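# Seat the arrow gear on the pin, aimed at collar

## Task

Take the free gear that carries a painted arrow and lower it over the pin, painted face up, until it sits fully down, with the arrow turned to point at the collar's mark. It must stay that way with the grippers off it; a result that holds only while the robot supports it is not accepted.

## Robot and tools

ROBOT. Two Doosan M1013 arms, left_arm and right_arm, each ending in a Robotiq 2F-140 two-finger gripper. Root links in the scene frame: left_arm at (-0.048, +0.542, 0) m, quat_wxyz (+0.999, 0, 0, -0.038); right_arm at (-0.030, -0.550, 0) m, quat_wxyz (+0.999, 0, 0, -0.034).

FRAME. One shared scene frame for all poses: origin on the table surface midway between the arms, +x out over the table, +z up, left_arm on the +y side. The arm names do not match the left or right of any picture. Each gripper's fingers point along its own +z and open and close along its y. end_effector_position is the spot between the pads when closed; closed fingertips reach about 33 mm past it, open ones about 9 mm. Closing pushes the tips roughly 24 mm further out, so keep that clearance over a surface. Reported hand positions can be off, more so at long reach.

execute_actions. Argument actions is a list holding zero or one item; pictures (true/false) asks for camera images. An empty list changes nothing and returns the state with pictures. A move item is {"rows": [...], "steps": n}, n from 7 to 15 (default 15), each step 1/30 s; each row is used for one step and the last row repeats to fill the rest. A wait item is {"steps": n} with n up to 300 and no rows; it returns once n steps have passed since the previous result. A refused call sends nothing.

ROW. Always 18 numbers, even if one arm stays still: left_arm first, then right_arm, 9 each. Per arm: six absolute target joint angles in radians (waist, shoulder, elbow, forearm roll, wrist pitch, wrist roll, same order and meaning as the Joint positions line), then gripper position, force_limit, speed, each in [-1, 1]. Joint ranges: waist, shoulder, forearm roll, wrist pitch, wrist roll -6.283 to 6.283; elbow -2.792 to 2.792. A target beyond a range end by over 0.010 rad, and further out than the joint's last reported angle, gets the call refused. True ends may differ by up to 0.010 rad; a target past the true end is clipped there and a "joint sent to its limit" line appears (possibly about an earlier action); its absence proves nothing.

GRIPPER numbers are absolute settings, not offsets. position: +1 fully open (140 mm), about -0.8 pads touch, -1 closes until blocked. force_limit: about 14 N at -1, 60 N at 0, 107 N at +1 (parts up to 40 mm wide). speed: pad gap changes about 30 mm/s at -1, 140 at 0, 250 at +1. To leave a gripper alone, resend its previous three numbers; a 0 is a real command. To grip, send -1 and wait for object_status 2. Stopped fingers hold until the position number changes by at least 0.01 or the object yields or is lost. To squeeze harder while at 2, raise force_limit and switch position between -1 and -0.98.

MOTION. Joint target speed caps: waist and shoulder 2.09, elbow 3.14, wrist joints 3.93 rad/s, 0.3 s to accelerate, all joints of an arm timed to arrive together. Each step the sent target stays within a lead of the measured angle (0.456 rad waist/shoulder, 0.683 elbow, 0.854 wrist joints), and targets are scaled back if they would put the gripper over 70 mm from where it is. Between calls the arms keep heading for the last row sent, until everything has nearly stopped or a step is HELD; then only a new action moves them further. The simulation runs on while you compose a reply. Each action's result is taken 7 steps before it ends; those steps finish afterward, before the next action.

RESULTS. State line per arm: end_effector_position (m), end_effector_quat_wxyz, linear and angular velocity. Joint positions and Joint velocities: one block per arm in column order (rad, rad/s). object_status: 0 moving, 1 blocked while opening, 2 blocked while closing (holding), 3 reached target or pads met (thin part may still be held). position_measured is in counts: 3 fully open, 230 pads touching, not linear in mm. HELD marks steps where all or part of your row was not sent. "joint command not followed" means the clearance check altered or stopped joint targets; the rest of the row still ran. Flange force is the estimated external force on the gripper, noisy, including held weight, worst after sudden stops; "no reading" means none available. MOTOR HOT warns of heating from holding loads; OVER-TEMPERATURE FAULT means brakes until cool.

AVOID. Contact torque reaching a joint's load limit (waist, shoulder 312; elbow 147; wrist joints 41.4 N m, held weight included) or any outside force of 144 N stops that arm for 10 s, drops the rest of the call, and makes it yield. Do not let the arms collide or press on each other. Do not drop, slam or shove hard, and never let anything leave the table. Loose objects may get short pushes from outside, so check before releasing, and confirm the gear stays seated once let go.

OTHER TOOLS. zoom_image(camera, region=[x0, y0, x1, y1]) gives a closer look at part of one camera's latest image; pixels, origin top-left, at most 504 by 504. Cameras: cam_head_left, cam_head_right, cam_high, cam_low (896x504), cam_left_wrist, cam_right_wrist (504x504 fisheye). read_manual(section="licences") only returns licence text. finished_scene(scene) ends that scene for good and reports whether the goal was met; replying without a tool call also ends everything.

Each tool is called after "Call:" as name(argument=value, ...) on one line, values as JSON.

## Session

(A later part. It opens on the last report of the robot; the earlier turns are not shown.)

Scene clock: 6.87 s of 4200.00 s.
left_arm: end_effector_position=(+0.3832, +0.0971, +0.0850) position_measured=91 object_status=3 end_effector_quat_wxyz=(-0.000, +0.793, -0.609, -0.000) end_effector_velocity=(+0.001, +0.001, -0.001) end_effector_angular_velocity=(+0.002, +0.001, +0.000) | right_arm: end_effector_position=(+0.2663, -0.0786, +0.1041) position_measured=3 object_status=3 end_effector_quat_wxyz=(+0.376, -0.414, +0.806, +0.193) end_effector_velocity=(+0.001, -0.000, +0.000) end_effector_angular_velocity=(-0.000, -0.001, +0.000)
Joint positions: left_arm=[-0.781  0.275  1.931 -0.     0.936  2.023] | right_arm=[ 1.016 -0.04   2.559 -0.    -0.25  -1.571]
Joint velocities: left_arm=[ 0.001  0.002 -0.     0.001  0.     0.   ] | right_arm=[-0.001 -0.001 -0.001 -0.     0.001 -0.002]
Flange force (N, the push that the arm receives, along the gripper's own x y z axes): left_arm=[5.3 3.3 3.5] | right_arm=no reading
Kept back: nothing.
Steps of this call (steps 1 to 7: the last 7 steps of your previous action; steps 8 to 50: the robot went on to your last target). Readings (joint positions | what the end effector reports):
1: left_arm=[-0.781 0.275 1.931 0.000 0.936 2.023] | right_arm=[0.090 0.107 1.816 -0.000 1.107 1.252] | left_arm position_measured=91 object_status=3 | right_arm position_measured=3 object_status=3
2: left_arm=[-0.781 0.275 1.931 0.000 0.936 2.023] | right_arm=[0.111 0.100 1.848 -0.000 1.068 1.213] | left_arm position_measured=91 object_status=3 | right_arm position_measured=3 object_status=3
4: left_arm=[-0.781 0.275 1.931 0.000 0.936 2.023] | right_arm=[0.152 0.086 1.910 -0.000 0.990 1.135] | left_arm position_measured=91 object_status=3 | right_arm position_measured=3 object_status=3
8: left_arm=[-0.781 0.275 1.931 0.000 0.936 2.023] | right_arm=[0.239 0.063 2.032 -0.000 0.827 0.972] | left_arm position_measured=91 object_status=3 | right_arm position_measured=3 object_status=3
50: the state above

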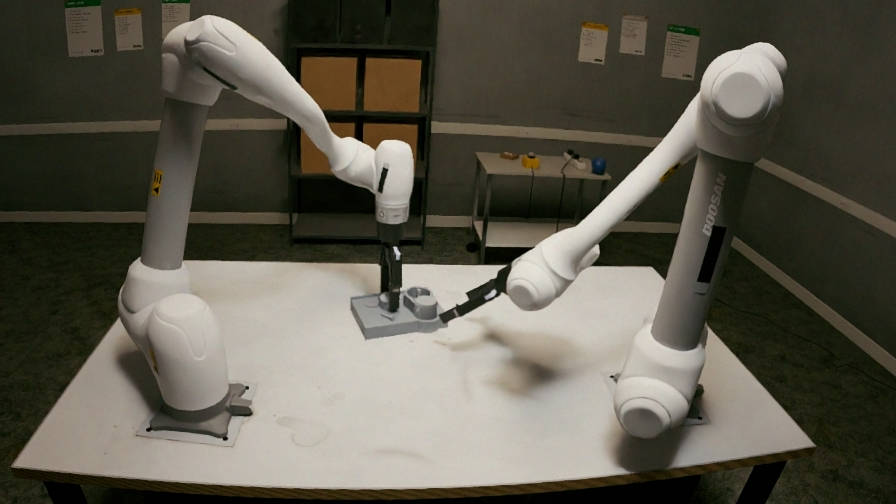

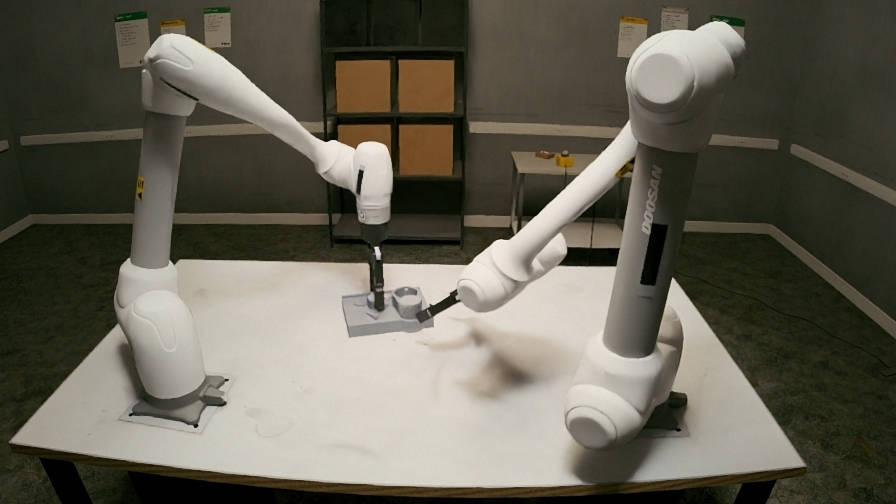

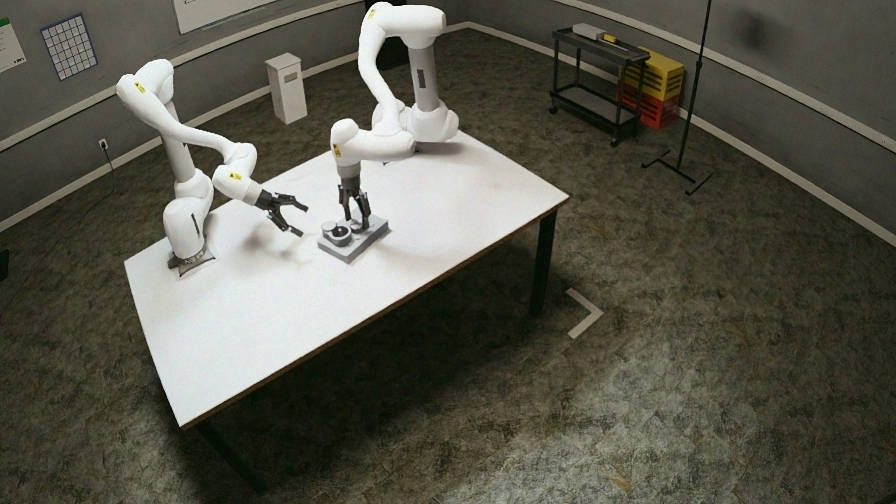

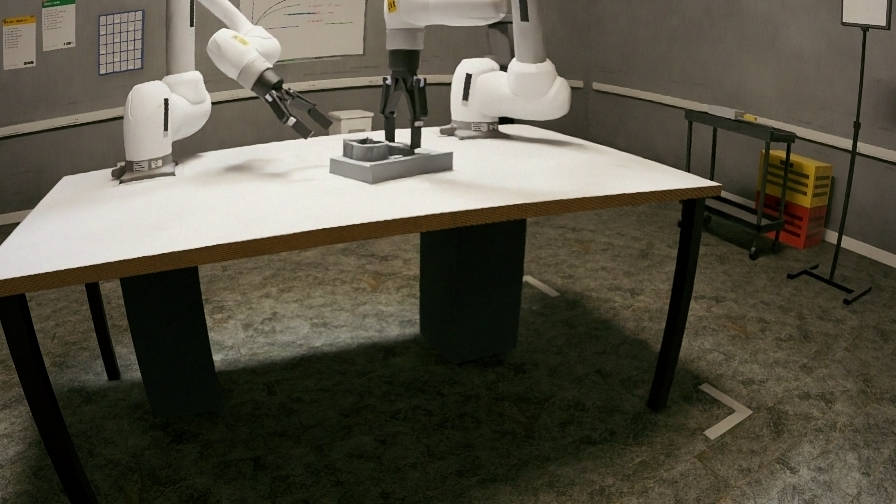

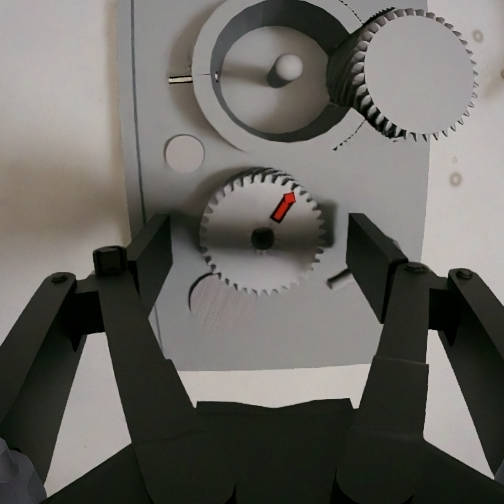

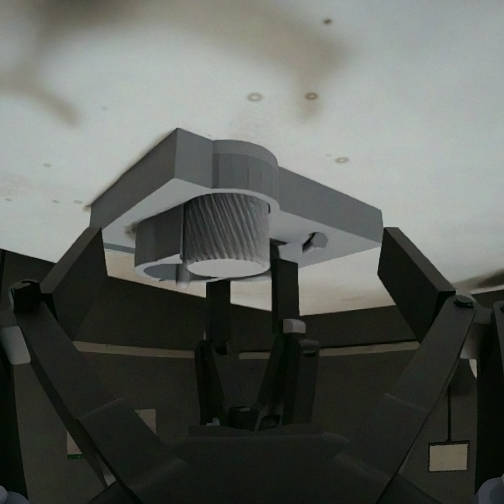

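Call:
execute_actions(actions=[{"rows":[[-0.7825,0.2814,1.9355,0,0.9247,2.023,0.2,0,0,1.016,-0.04,2.559,0,-0.25,-1.571,1,0,0],[-0.7825,0.2814,1.9355,0,0.9247,2.023,0.2,0,0,1.016,-0.04,2.559,0,-0.25,-1.571,1,0,0],[-0.7825,0.2814,1.9355,0,0.9247,2.023,-1,-0.3,-0.5,1.016,-0.04,2.559,0,-0.25,-1.571,1,0,0]],"steps":15}])

Call:
execute_actions(actions=[{"steps":12}])

Call:
execute_actions(actions=[{"rows":[[-0.7825,0.265,1.92,0,0.9566,2.023,-1,-0.3,-0.5,1.016,-0.04,2.559,0,-0.25,-1.571,1,0,0],[-0.7825,0.265,1.92,0,0.9566,2.023,-1,-0.3,-0.5,1.016,-0.04,2.559,0,-0.25,-1.571,1,0,0],[-0.7825,0.265,1.92,0,0.9566,2.023,-1,-0.3,-0.5,1.016,-0.04,2.559,0,-0.25,-1.571,1,0,0],[-0.7825,0.215,1.8715,0,1.0551,2.023,-1,-0.3,-0.5,1.016,-0.04,2.559,0,-0.25,-1.571,1,0,0]],"steps":15}])

Call:
execute_actions(actions=[{"steps":8}], pictures=true)

Scene clock: 8.43 s of 4200.00 s.
left_arm: end_effector_position=(+0.3827, +0.0966, +0.0791) position_measured=124 object_status=0 end_effector_quat_wxyz=(+0.000, +0.793, -0.609, +0.000) end_effector_velocity=(-0.001, -0.002, -0.000) end_effector_angular_velocity=(-0.002, +0.001, -0.001) | right_arm: end_effector_position=(+0.2663, -0.0786, +0.1041) position_measured=3 object_status=3 end_effector_quat_wxyz=(+0.376, -0.414, +0.806, +0.193) end_effector_velocity=(+0.001, +0.001, +0.001) end_effector_angular_velocity=(+0.002, -0.001, -0.001)
Joint positions: left_arm=[-0.782  0.281  1.935 -0.     0.925  2.023] | right_arm=[ 1.016 -0.04   2.559 -0.    -0.25  -1.571]
Joint velocities: left_arm=[-0.003  0.    -0.    -0.002 -0.001 -0.   ] | right_arm=[-0.001  0.    -0.001  0.    -0.002  0.   ]
Flange force (N, the push that the arm receives, along the gripper's own x y z axes): left_arm=[6.0 3.7 1.5] | right_arm=no reading
Steps of this call (steps 1 to 15: the robot went on to your last target; steps 16 to 39: nothing new was sent; steps 40 to 47: the first 8 steps of this action). Readings (joint positions | what the end effector reports):
40: left_arm=[-0.781 0.275 1.931 -0.000 0.935 2.023] | right_arm=[1.016 -0.040 2.559 -0.000 -0.250 -1.571] | left_arm position_measured=91 object_status=0 | right_arm position_measured=3 object_status=3
41: left_arm=[-0.781 0.278 1.932 -0.000 0.931 2.023] | right_arm=[1.016 -0.040 2.559 -0.000 -0.250 -1.571] | left_arm position_measured=94 object_status=0 | right_arm position_measured=3 object_status=3
43: left_arm=[-0.782 0.281 1.935 -0.000 0.925 2.023] | right_arm=[1.016 -0.040 2.559 -0.000 -0.250 -1.571] | left_arm position_measured=106 object_status=0 | right_arm position_measured=3 object_status=3
47: the state above

Scene clock: 8.83 s of 4200.00 s.
left_arm: end_effector_position=(+0.3826, +0.0965, +0.0790) position_measured=138 object_status=2 end_effector_quat_wxyz=(+0.000, +0.793, -0.609, +0.000) end_effector_velocity=(+0.000, -0.001, +0.000) end_effector_angular_velocity=(-0.002, -0.001, -0.001) | right_arm: end_effector_position=(+0.2663, -0.0786, +0.1041) position_measured=3 object_status=3 end_effector_quat_wxyz=(+0.376, -0.414, +0.806, +0.193) end_effector_velocity=(+0.000, -0.000, -0.000) end_effector_angular_velocity=(-0.000, -0.000, -0.000)
Joint positions: left_arm=[-0.782  0.281  1.935 -0.     0.925  2.023] | right_arm=[ 1.016 -0.04   2.559 -0.    -0.25  -1.571]
Joint velocities: left_arm=[-0.001  0.    -0.     0.    -0.002  0.   ] | right_arm=[-0.001 -0.     0.    -0.    -0.    -0.   ]
Flange force (N, the push that the arm receives, along the gripper's own x y z axes): left_arm=[0.0 0.7 -20.6] | right_arm=no reading
Kept back: nothing.
Steps of this call (steps 1 to 7: the last 7 steps of your previous action; steps 8 to 12: the robot went on to your last target). Readings (joint positions | what the end effector reports):
1: left_arm=[-0.782 0.281 1.935 -0.000 0.925 2.023] | right_arm=[1.016 -0.040 2.559 -0.000 -0.250 -1.571] | left_arm position_measured=129 object_status=0 | right_arm position_measured=3 object_status=3
2: left_arm=[-0.782 0.281 1.935 -0.000 0.925 2.023] | right_arm=[1.016 -0.040 2.559 -0.000 -0.250 -1.571] | left_arm position_measured=133 object_status=0 | right_arm position_measured=3 object_status=3
4: left_arm=[-0.782 0.281 1.935 -0.000 0.925 2.023] | right_arm=[1.016 -0.040 2.559 -0.000 -0.250 -1.571] | left_arm position_measured=138 object_status=0 | right_arm position_measured=3 object_status=3
8: left_arm=[-0.782 0.281 1.935 -0.000 0.925 2.023] | right_arm=[1.016 -0.040 2.559 -0.000 -0.250 -1.571] | left_arm position_measured=138 object_status=0 | right_arm position_measured=3 object_status=3
12: the state above

Scene clock: 9.10 s of 4200.00 s.
left_arm: end_effector_position=(+0.3834, +0.0955, +0.1445) position_measured=139 object_status=2 end_effector_quat_wxyz=(+0.000, +0.793, -0.610, +0.001) end_effector_velocity=(-0.003, +0.005, +0.292) end_effector_angular_velocity=(-0.020, -0.020, -0.000) | right_arm: end_effector_position=(+0.2663, -0.0786, +0.1041) position_measured=3 object_status=3 end_effector_quat_wxyz=(+0.376, -0.414, +0.806, +0.193) end_effector_velocity=(-0.000, -0.000, -0.000) end_effector_angular_velocity=(-0.001, +0.000, +0.000)
Joint positions: left_arm=[-0.783  0.22   1.876  0.     1.043  2.023] | right_arm=[ 1.016 -0.04   2.559 -0.    -0.25  -1.571]
Joint velocities: left_arm=[ 0.001 -0.27  -0.259  0.003  0.5   -0.   ] | right_arm=[ 0.  0. -0.  0.  0.  0.]
Flange force (N, the push that the arm receives, along the gripper's own x y z axes): left_arm=[0.3 3.0 -1.5] | right_arm=no reading
Steps of this call (steps 1 to 8: the first 8 steps of this action). Readings (joint positions | what the end effector reports):
1: left_arm=[-0.782 0.281 1.935 -0.000 0.925 2.023] | right_arm=[1.016 -0.040 2.559 -0.000 -0.250 -1.571] | left_arm position_measured=138 object_status=2 | right_arm position_measured=3 object_status=3
2: left_arm=[-0.783 0.278 1.933 -0.000 0.932 2.023] | right_arm=[1.016 -0.040 2.559 -0.000 -0.250 -1.571] | left_arm position_measured=138 object_status=2 | right_arm position_measured=3 object_status=3
4: left_arm=[-0.783 0.265 1.920 0.000 0.955 2.023] | right_arm=[1.016 -0.040 2.559 -0.000 -0.250 -1.571] | left_arm position_measured=139 object_status=2 | right_arm position_measured=3 object_status=3
8: the state above

Scene clock: 9.37 s of 4200.00 s.
left_arm: end_effector_position=(+0.3826, +0.0965, +0.1499) position_measured=139 object_status=2 end_effector_quat_wxyz=(-0.000, +0.793, -0.610, -0.000) end_effector_velocity=(+0.001, +0.001, -0.000) end_effector_angular_velocity=(+0.001, -0.002, +0.000) | right_arm: end_effector_position=(+0.2663, -0.0786, +0.1041) position_measured=3 object_status=3 end_effector_quat_wxyz=(+0.376, -0.414, +0.806, +0.193) end_effector_velocity=(+0.000, -0.001, -0.000) end_effector_angular_velocity=(-0.001, +0.001, -0.001)
Joint positions: left_arm=[-0.783  0.215  1.872  0.     1.055  2.023] | right_arm=[ 1.016 -0.04   2.559 -0.    -0.25  -1.571]
Joint velocities: left_arm=[ 0.001  0.     0.     0.002 -0.001 -0.   ] | right_arm=[-0.001 -0.     0.    -0.     0.001 -0.   ]
Flange force (N, the push that the arm receives, along the gripper's own x y z axes): left_arm=[4.0 5.3 7.3] | right_arm=no reading
Kept back: nothing.
Steps of this call (steps 1 to 7: the last 7 steps of your previous action; step 8: the robot went on to your last target). Readings (joint positions | what the end effector reports):
1: left_arm=[-0.783 0.215 1.872 0.000 1.053 2.023] | right_arm=[1.016 -0.040 2.559 -0.000 -0.250 -1.571] | left_arm position_measured=139 object_status=2 | right_arm position_measured=3 object_status=3
2: left_arm=[-0.783 0.215 1.871 0.000 1.055 2.023] | right_arm=[1.016 -0.040 2.559 -0.000 -0.250 -1.571] | left_arm position_measured=139 object_status=2 | right_arm position_measured=3 object_status=3
4: left_arm=[-0.783 0.215 1.872 0.000 1.055 2.023] | right_arm=[1.016 -0.040 2.559 -0.000 -0.250 -1.571] | left_arm position_measured=139 object_status=2 | right_arm position_measured=3 object_status=3
8: the state above

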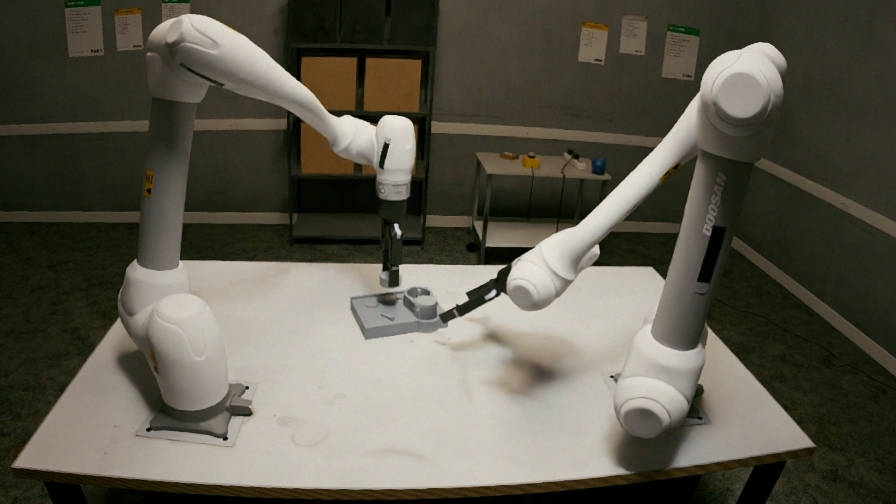

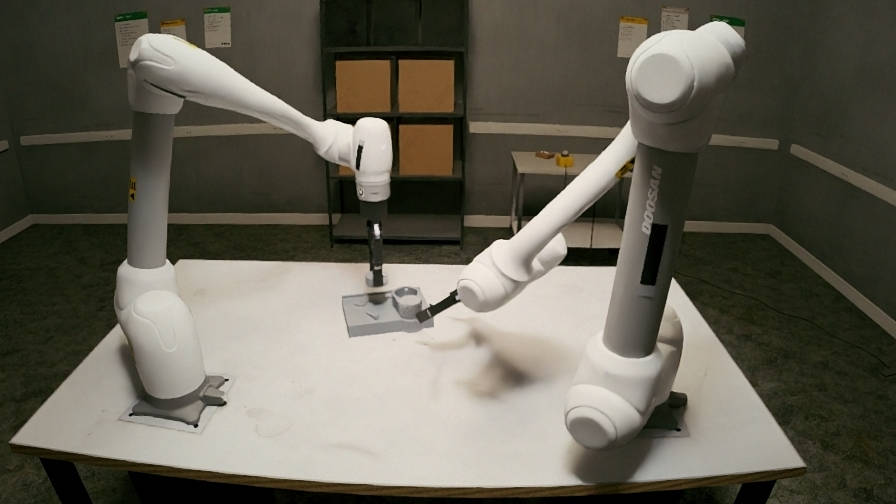

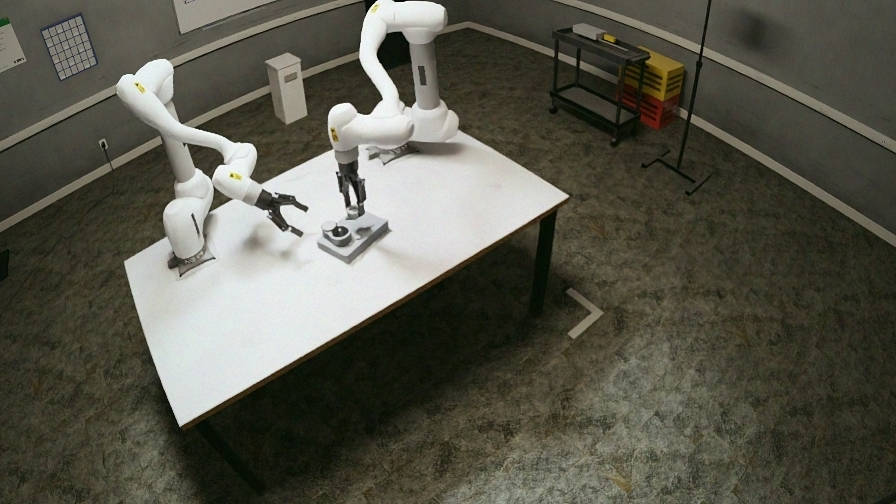

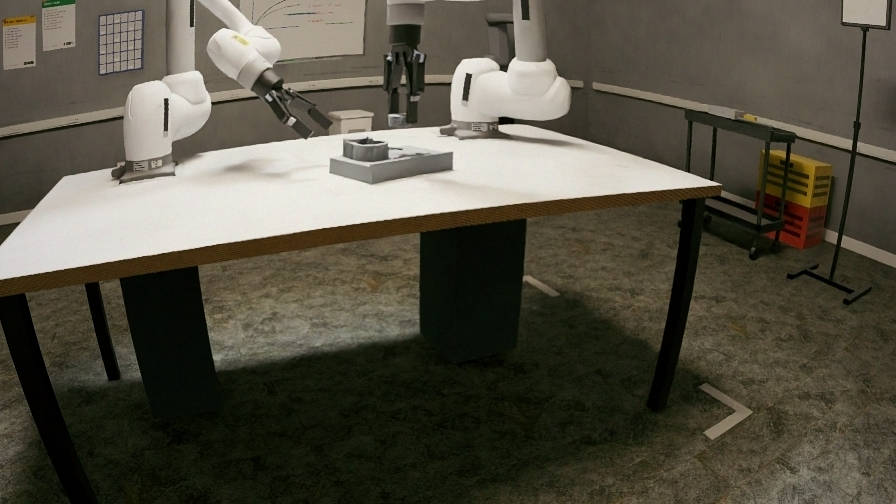

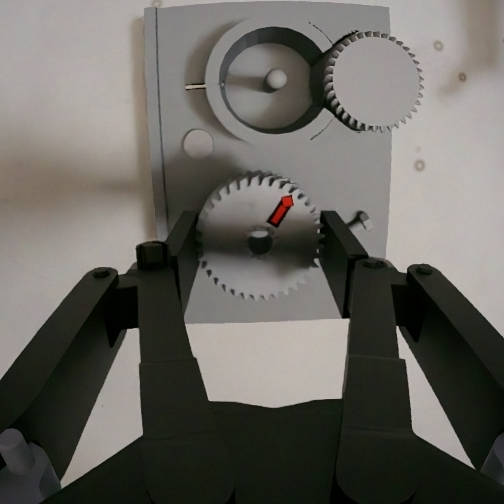

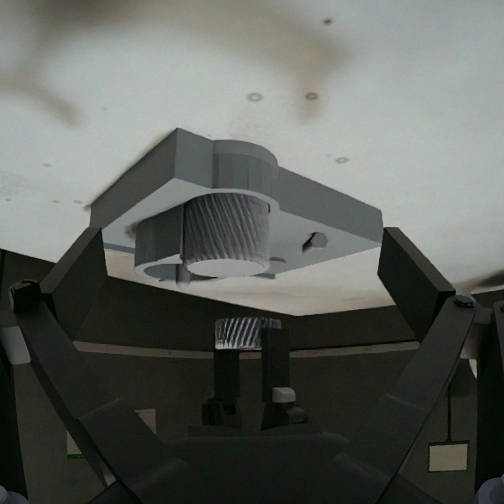

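Call:
execute_actions(actions=[{"rows":[[-0.8455,0.3167,1.7463,0,1.0786,-0.974,-1,-0.3,-0.5,1.016,-0.04,2.559,0,-0.25,-1.571,1,0,0]],"steps":15}])

Call:
execute_actions(actions=[{"steps":32}], pictures=true)

Call:
zoom_image(camera="cam_right_wrist", region=[120,230,280,360])

Call:
zoom_image(camera="cam_low", region=[325,95,415,175])

Scene clock: 10.10 s of 4200.00 s.
left_arm: end_effector_position=(+0.3886, +0.0649, +0.1487) position_measured=139 object_status=2 end_effector_quat_wxyz=(+0.000, +0.881, -0.474, -0.000) end_effector_velocity=(+0.041, -0.261, -0.013) end_effector_angular_velocity=(-0.002, -0.001, +2.745) | right_arm: end_effector_position=(+0.2663, -0.0786, +0.1041) position_measured=3 object_status=3 end_effector_quat_wxyz=(+0.376, -0.414, +0.806, +0.193) end_effector_velocity=(+0.000, +0.000, -0.000) end_effector_angular_velocity=(-0.002, +0.001, +0.000)
Joint positions: left_arm=[-0.807  0.256  1.821 -0.     1.065  1.675] | right_arm=[ 1.016 -0.04   2.559 -0.    -0.25  -1.571]
Joint velocities: left_arm=[-0.207  0.331 -0.411 -0.001  0.077 -2.952] | right_arm=[-0.     0.    -0.001 -0.     0.003  0.   ]
Flange force (N, the push that the arm receives, along the gripper's own x y z axes): left_arm=[5.0 2.1 7.2] | right_arm=no reading
Steps of this call (steps 1 to 14: the robot went on to your last target; steps 15 to 22: the first 8 steps of this action). Readings (joint positions | what the end effector reports):
15: left_arm=[-0.783 0.215 1.872 0.000 1.055 2.023] | right_arm=[1.016 -0.040 2.559 -0.000 -0.250 -1.571] | left_arm position_measured=139 object_status=2 | right_arm position_measured=3 object_status=3
16: left_arm=[-0.783 0.216 1.871 -0.000 1.055 2.016] | right_arm=[1.016 -0.040 2.559 -0.000 -0.250 -1.571] | left_arm position_measured=139 object_status=2 | right_arm position_measured=3 object_status=3
18: left_arm=[-0.787 0.222 1.862 -0.000 1.057 1.960] | right_arm=[1.016 -0.040 2.559 -0.000 -0.250 -1.571] | left_arm position_measured=139 object_status=2 | right_arm position_measured=3 object_status=3
22: the state above

Scene clock: 11.17 s of 4200.00 s.
left_arm: end_effector_position=(+0.3943, +0.0168, +0.1450) position_measured=139 object_status=2 end_effector_quat_wxyz=(-0.000, +0.688, +0.725, -0.000) end_effector_velocity=(-0.001, -0.000, -0.000) end_effector_angular_velocity=(-0.000, +0.002, +0.000) | right_arm: end_effector_position=(+0.2663, -0.0786, +0.1041) position_measured=3 object_status=3 end_effector_quat_wxyz=(+0.376, -0.414, +0.806, +0.193) end_effector_velocity=(+0.001, -0.000, +0.000) end_effector_angular_velocity=(+0.000, -0.000, -0.002)
Joint positions: left_arm=[-0.845  0.317  1.746 -0.     1.079 -0.974] | right_arm=[ 1.016 -0.04   2.559 -0.    -0.25  -1.571]
Joint velocities: left_arm=[-0.     0.     0.    -0.002  0.     0.   ] | right_arm=[-0.002  0.    -0.    -0.    -0.    -0.   ]
Flange force (N, the push that the arm receives, along the gripper's own x y z axes): left_arm=[-5.5 -2.9 7.9] | right_arm=no reading
Kept back: nothing.
Steps of this call (steps 1 to 7: the last 7 steps of your previous action; steps 8 to 32: the robot went on to your last target). Readings (joint positions | what the end effector reports):
1: left_arm=[-0.814 0.267 1.808 -0.000 1.067 1.567] | right_arm=[1.016 -0.040 2.559 -0.000 -0.250 -1.571] | left_arm position_measured=139 object_status=2 | right_arm position_measured=3 object_status=3
2: left_arm=[-0.821 0.277 1.796 -0.000 1.069 1.446] | right_arm=[1.016 -0.040 2.559 -0.000 -0.250 -1.571] | left_arm position_measured=139 object_status=2 | right_arm position_measured=3 object_status=3
4: left_arm=[-0.830 0.292 1.777 -0.000 1.073 1.192] | right_arm=[1.016 -0.040 2.559 -0.000 -0.250 -1.571] | left_arm position_measured=139 object_status=2 | right_arm position_measured=3 object_status=3
8: left_arm=[-0.840 0.307 1.758 -0.000 1.076 0.690] | right_arm=[1.016 -0.040 2.559 -0.000 -0.250 -1.571] | left_arm position_measured=139 object_status=2 | right_arm position_measured=3 object_status=3
32: the state above

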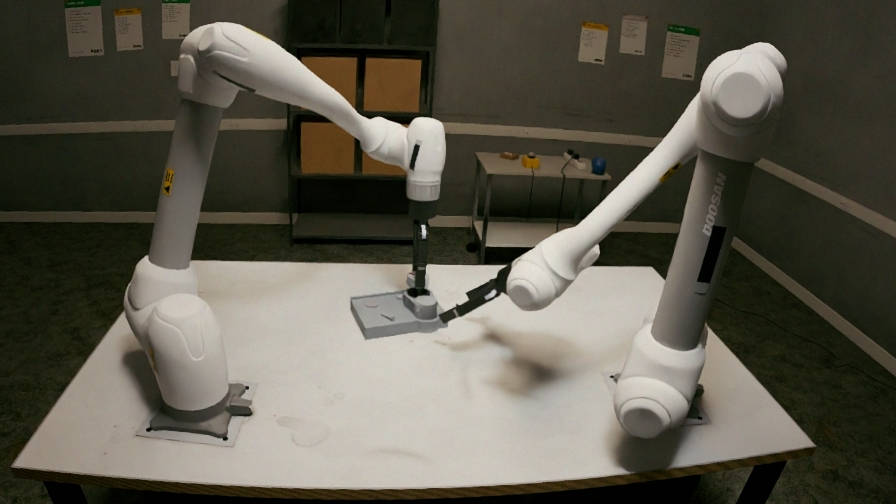

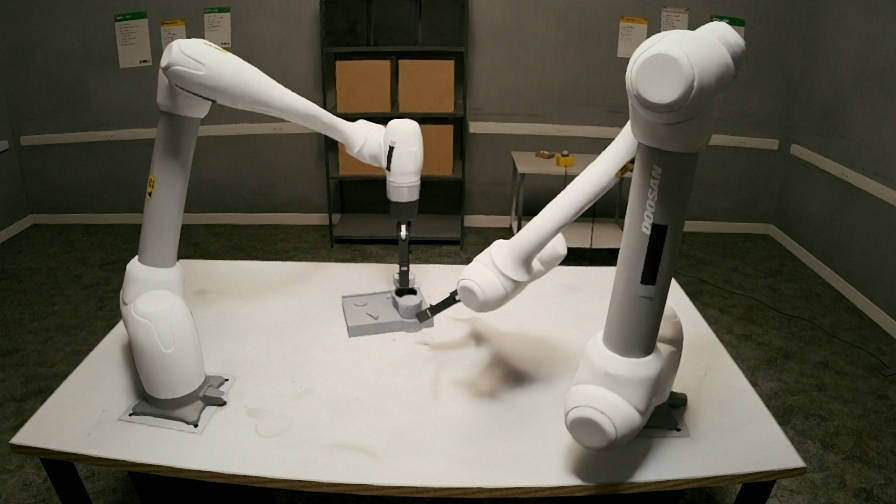

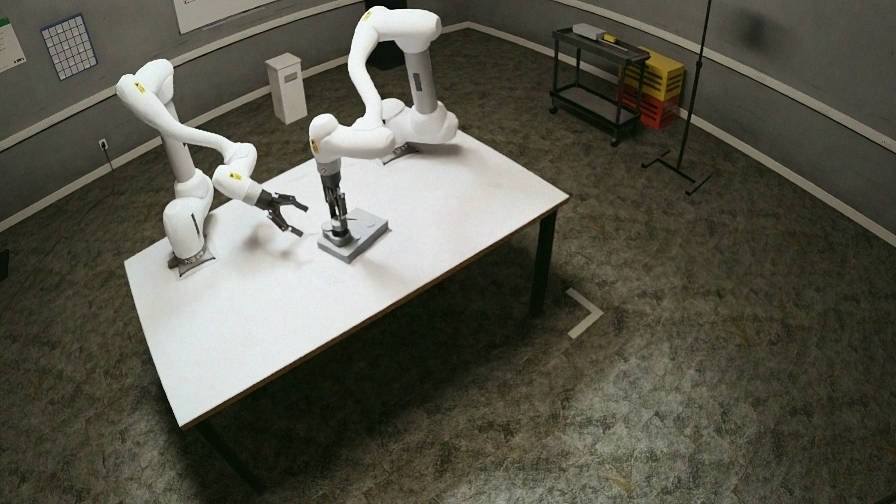

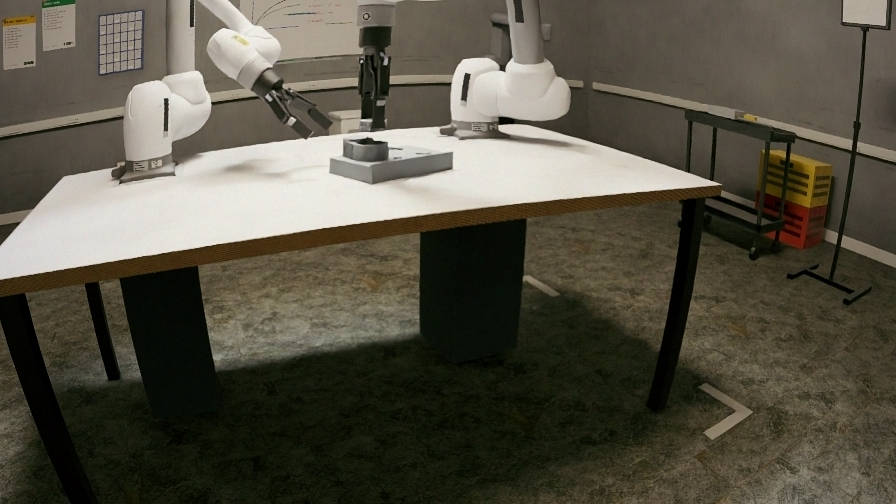

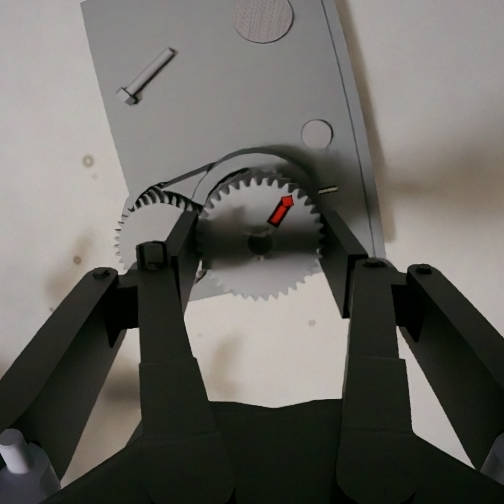

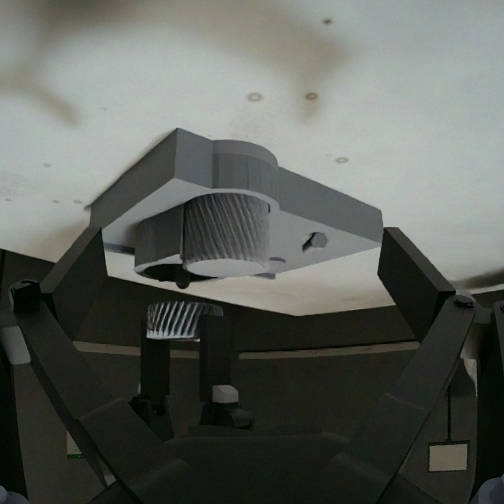

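Region (120, 230, 280, 360) of cam_right_wrist's 504x504 image, scaled by 3.150, with more detail than that image has; it fills the top 410 rows of this view, and the rest is white.

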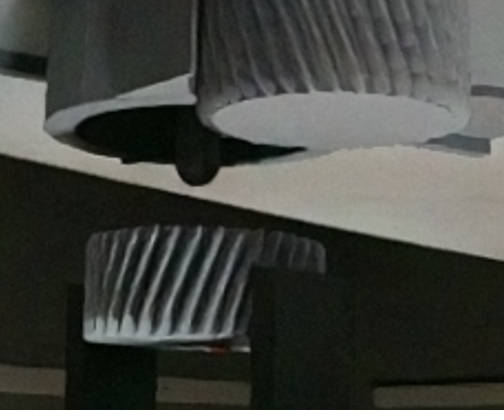

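Region (325, 95, 415, 175) of cam_low's 896x504 image, scaled by 5.600, with more detail than that image has.

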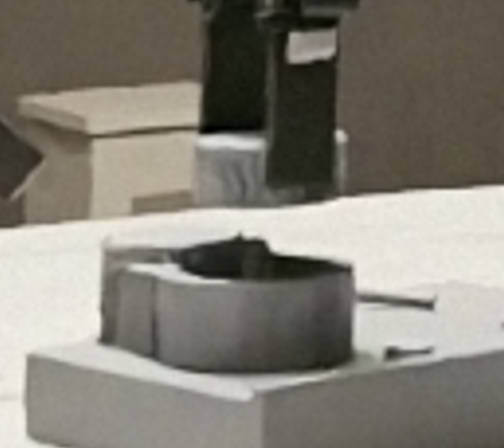

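Call:
execute_actions(actions=[{"rows":[[-0.8489,0.3273,1.7538,0,1.0605,-0.977,-1,-0.3,-0.5,1.016,-0.04,2.559,0,-0.25,-1.571,1,0,0]],"steps":15}], pictures=true)

Call:
zoom_image(camera="cam_right_wrist", region=[120,230,280,360])

Call:
zoom_image(camera="cam_low", region=[325,95,415,175])

Call:
zoom_image(camera="cam_left_wrist", region=[160,130,360,320])

Scene clock: 12.23 s of 4200.00 s.
left_arm: end_effector_position=(+0.3933, +0.0142, +0.1339) position_measured=139 object_status=2 end_effector_quat_wxyz=(-0.000, +0.689, +0.725, +0.000) end_effector_velocity=(-0.000, -0.000, +0.001) end_effector_angular_velocity=(-0.001, -0.000, -0.000) | right_arm: end_effector_position=(+0.2663, -0.0786, +0.1041) position_measured=3 object_status=3 end_effector_quat_wxyz=(+0.376, -0.414, +0.806, +0.193) end_effector_velocity=(+0.000, -0.001, -0.000) end_effector_angular_velocity=(-0.000, +0.000, -0.001)
Joint positions: left_arm=[-0.849  0.327  1.754 -0.     1.061 -0.977] | right_arm=[ 1.016 -0.04   2.559 -0.    -0.25  -1.571]
Joint velocities: left_arm=[-0.    -0.001  0.    -0.    -0.     0.   ] | right_arm=[-0.001  0.     0.001  0.    -0.    -0.   ]
Flange force (N, the push that the arm receives, along the gripper's own x y z axes): left_arm=[-6.1 -2.8 9.1] | right_arm=no reading
Steps of this call (steps 1 to 15: the robot went on to your last target; steps 16 to 24: nothing new was sent; steps 25 to 32: the first 8 steps of this action). Readings (joint positions | what the end effector reports):
25: left_arm=[-0.846 0.317 1.746 -0.000 1.079 -0.974] | right_arm=[1.016 -0.040 2.559 -0.000 -0.250 -1.571] | left_arm position_measured=139 object_status=2 | right_arm position_measured=3 object_status=3
26: left_arm=[-0.847 0.320 1.748 -0.000 1.073 -0.975] | right_arm=[1.016 -0.040 2.559 -0.000 -0.250 -1.571] | left_arm position_measured=139 object_status=2 | right_arm position_measured=3 object_status=3
28: left_arm=[-0.849 0.327 1.754 -0.000 1.062 -0.977] | right_arm=[1.016 -0.040 2.559 -0.000 -0.250 -1.571] | left_arm position_measured=139 object_status=2 | right_arm position_measured=3 object_status=3
32: the state above

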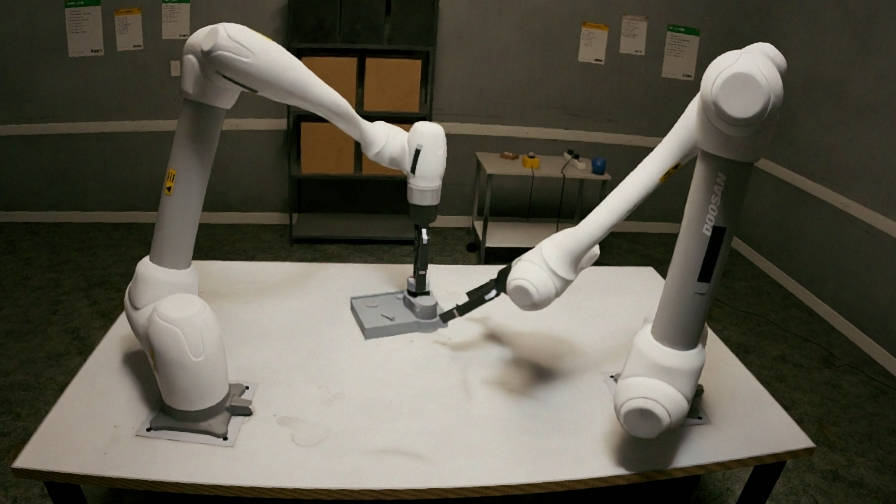

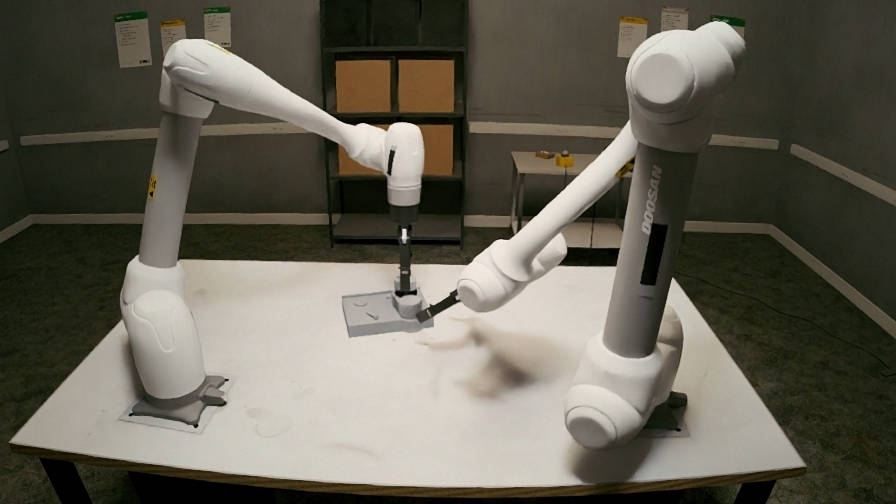

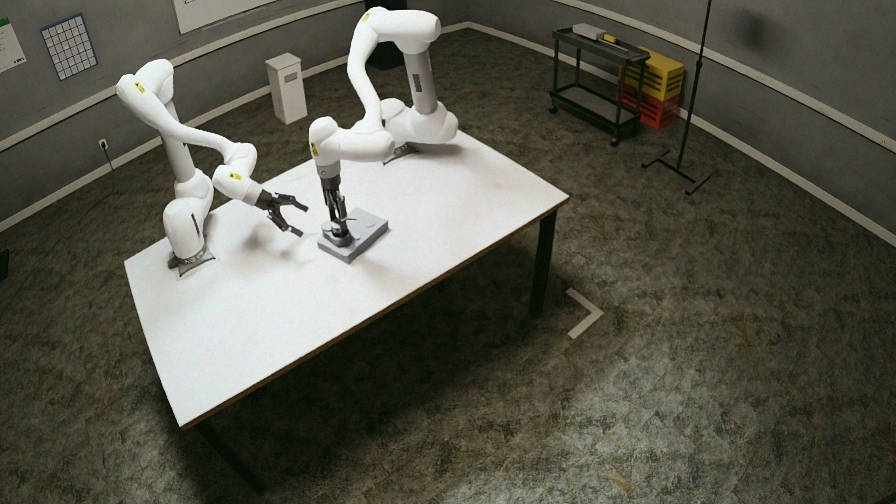

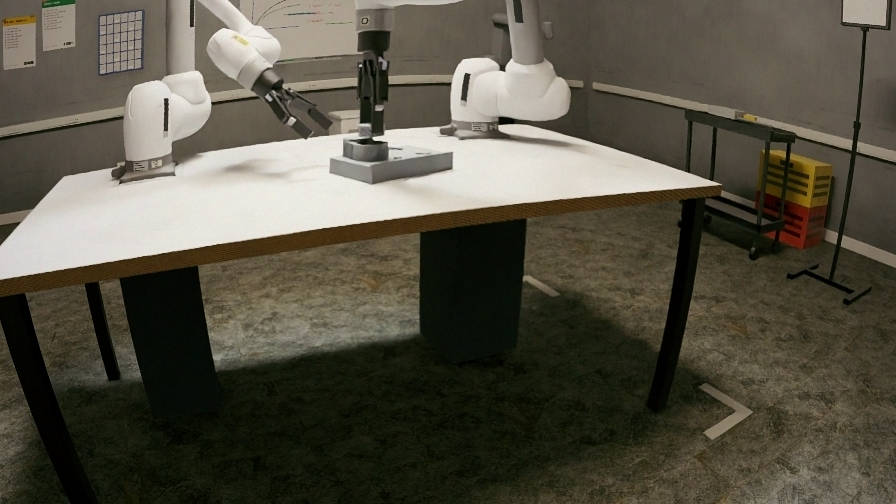

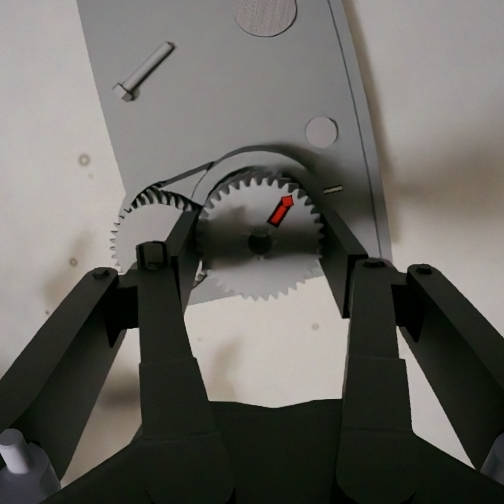

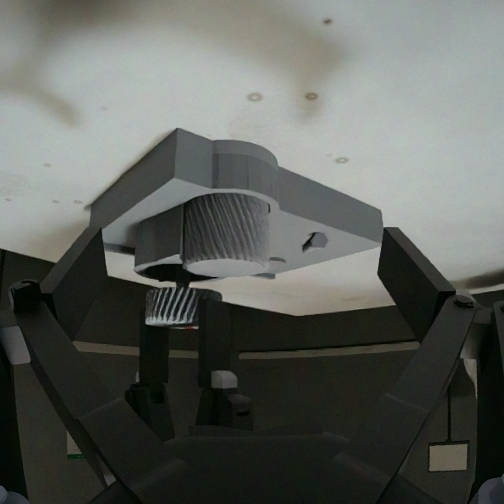

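Region (120, 230, 280, 360) of cam_right_wrist's 504x504 image, scaled by 3.150, with more detail than that image has; it fills the top 410 rows of this view, and the rest is white.

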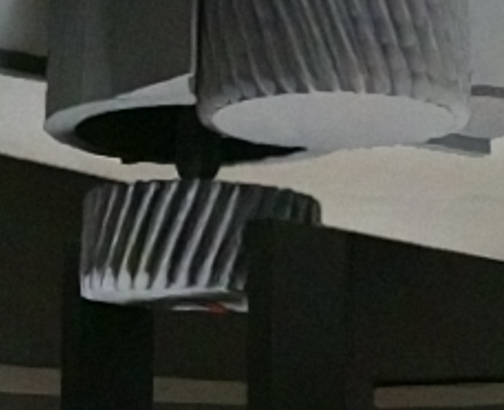

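Region (325, 95, 415, 175) of cam_low's 896x504 image, scaled by 5.600, with more detail than that image has.

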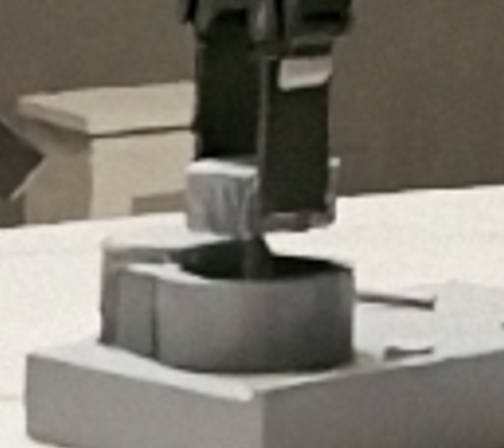

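Region (160, 130, 360, 320) of cam_left_wrist's 504x504 image, scaled by 2.520, with more detail than that image has; it fills the top 479 rows of this view, and the rest is white.

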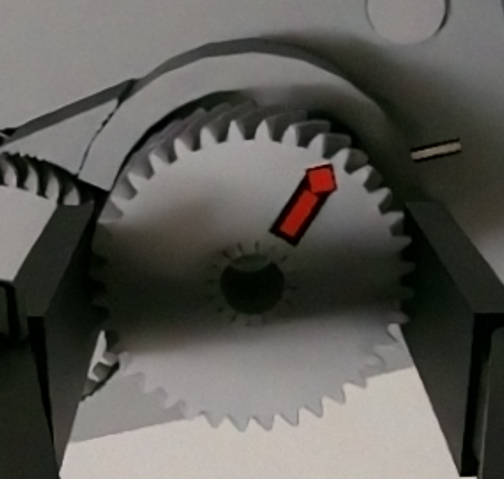

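Call:
execute_actions(actions=[{"rows":[[-0.8498,0.3293,1.7531,0,1.0592,-1.0,-1,-0.3,-0.5,1.016,-0.04,2.559,0,-0.25,-1.571,1,0,0],[-0.8498,0.3301,1.754,0,1.0575,-1.0,-1,-0.3,-0.5,1.016,-0.04,2.559,0,-0.25,-1.571,1,0,0],[-0.8498,0.3309,1.7549,0,1.0558,-1.0,-1,-0.3,-0.5,1.016,-0.04,2.559,0,-0.25,-1.571,1,0,0],[-0.8498,0.3317,1.7558,0,1.0541,-1.0,-1,-0.3,-0.5,1.016,-0.04,2.559,0,-0.25,-1.571,1,0,0]],"steps":15}])

Scene clock: 12.80 s of 4200.00 s.
left_arm: end_effector_position=(+0.3934, +0.0130, +0.1301) position_measured=139 object_status=2 end_effector_quat_wxyz=(+0.000, +0.680, +0.733, -0.000) end_effector_velocity=(+0.000, +0.001, -0.001) end_effector_angular_velocity=(+0.000, -0.000, +0.001) | right_arm: end_effector_position=(+0.2663, -0.0786, +0.1041) position_measured=3 object_status=3 end_effector_quat_wxyz=(+0.376, -0.414, +0.806, +0.193) end_effector_velocity=(-0.001, -0.001, -0.001) end_effector_angular_velocity=(-0.002, +0.002, +0.001)
Joint positions: left_arm=[-0.85   0.332  1.756 -0.     1.054 -1.   ] | right_arm=[ 1.016 -0.04   2.559 -0.    -0.25  -1.571]
Joint velocities: left_arm=[ 0.001  0.001  0.001  0.    -0.001 -0.001] | right_arm=[ 0.     0.     0.001 -0.     0.002 -0.   ]
Flange force (N, the push that the arm receives, along the gripper's own x y z axes): left_arm=[-5.6 -3.1 6.4] | right_arm=no reading
Steps of this call (steps 1 to 7: the last 7 steps of your previous action; steps 8 to 9: the robot went on to your last target; steps 10 to 17: the first 8 steps of this action). Readings (joint positions | what the end effector reports):
10: left_arm=[-0.849 0.327 1.754 -0.000 1.060 -0.977] | right_arm=[1.016 -0.040 2.559 -0.000 -0.250 -1.571] | left_arm position_measured=139 object_status=2 | right_arm position_measured=3 object_status=3
11: left_arm=[-0.849 0.328 1.754 -0.000 1.060 -0.984] | right_arm=[1.016 -0.040 2.559 -0.000 -0.250 -1.571] | left_arm position_measured=139 object_status=2 | right_arm position_measured=3 object_status=3
13: left_arm=[-0.850 0.330 1.754 -0.000 1.057 -0.999] | right_arm=[1.016 -0.040 2.559 -0.000 -0.250 -1.571] | left_arm position_measured=139 object_status=2 | right_arm position_measured=3 object_status=3
17: the state above

Call:
execute_actions(actions=[{"rows":[[-0.8498,0.3325,1.7567,0,1.0524,-1.0,-1,-0.3,-0.5,1.016,-0.04,2.559,0,-0.25,-1.571,1,0,0],[-0.8498,0.3333,1.7576,0,1.0507,-1.0,-1,-0.3,-0.5,1.016,-0.04,2.559,0,-0.25,-1.571,1,0,0],[-0.8498,0.3341,1.7585,0,1.049,-1.0,-1,-0.3,-0.5,1.016,-0.04,2.559,0,-0.25,-1.571,1,0,0]],"steps":14}])

Scene clock: 13.77 s of 4200.00 s.
left_arm: end_effector_position=(+0.3934, +0.0131, +0.1271) position_measured=139 object_status=2 end_effector_quat_wxyz=(+0.000, +0.680, +0.733, -0.000) end_effector_velocity=(+0.000, -0.000, +0.002) end_effector_angular_velocity=(-0.002, -0.002, -0.001) | right_arm: end_effector_position=(+0.2663, -0.0786, +0.1041) position_measured=3 object_status=3 end_effector_quat_wxyz=(+0.376, -0.414, +0.806, +0.193) end_effector_velocity=(+0.001, +0.000, +0.001) end_effector_angular_velocity=(+0.002, -0.002, -0.001)
Joint positions: left_arm=[-0.85   0.334  1.758 -0.     1.049 -1.   ] | right_arm=[ 1.016 -0.04   2.559 -0.    -0.25  -1.571]
Joint velocities: left_arm=[-0.    -0.002 -0.     0.    -0.     0.   ] | right_arm=[-0.001 -0.    -0.    -0.    -0.002 -0.   ]
Flange force (N, the push that the arm receives, along the gripper's own x y z axes): left_arm=[-5.3 -2.8 6.3] | right_arm=no reading
Steps of this call (steps 1 to 7: the last 7 steps of your previous action; steps 8 to 15: the robot went on to your last target; steps 16 to 22: nothing new was sent; steps 23 to 29: the first 7 steps of this action). Readings (joint positions | what the end effector reports):
23: left_arm=[-0.850 0.332 1.756 -0.000 1.054 -1.000] | right_arm=[1.016 -0.040 2.559 -0.000 -0.250 -1.571] | left_arm position_measured=139 object_status=2 | right_arm position_measured=3 object_status=3
24: left_arm=[-0.850 0.332 1.756 -0.000 1.053 -1.000] | right_arm=[1.016 -0.040 2.559 -0.000 -0.250 -1.571] | left_arm position_measured=139 object_status=2 | right_arm position_measured=3 object_status=3
26: left_arm=[-0.850 0.334 1.758 -0.000 1.050 -1.000] | right_arm=[1.016 -0.040 2.559 -0.000 -0.250 -1.571] | left_arm position_measured=139 object_status=2 | right_arm position_measured=3 object_status=3
29: the state above


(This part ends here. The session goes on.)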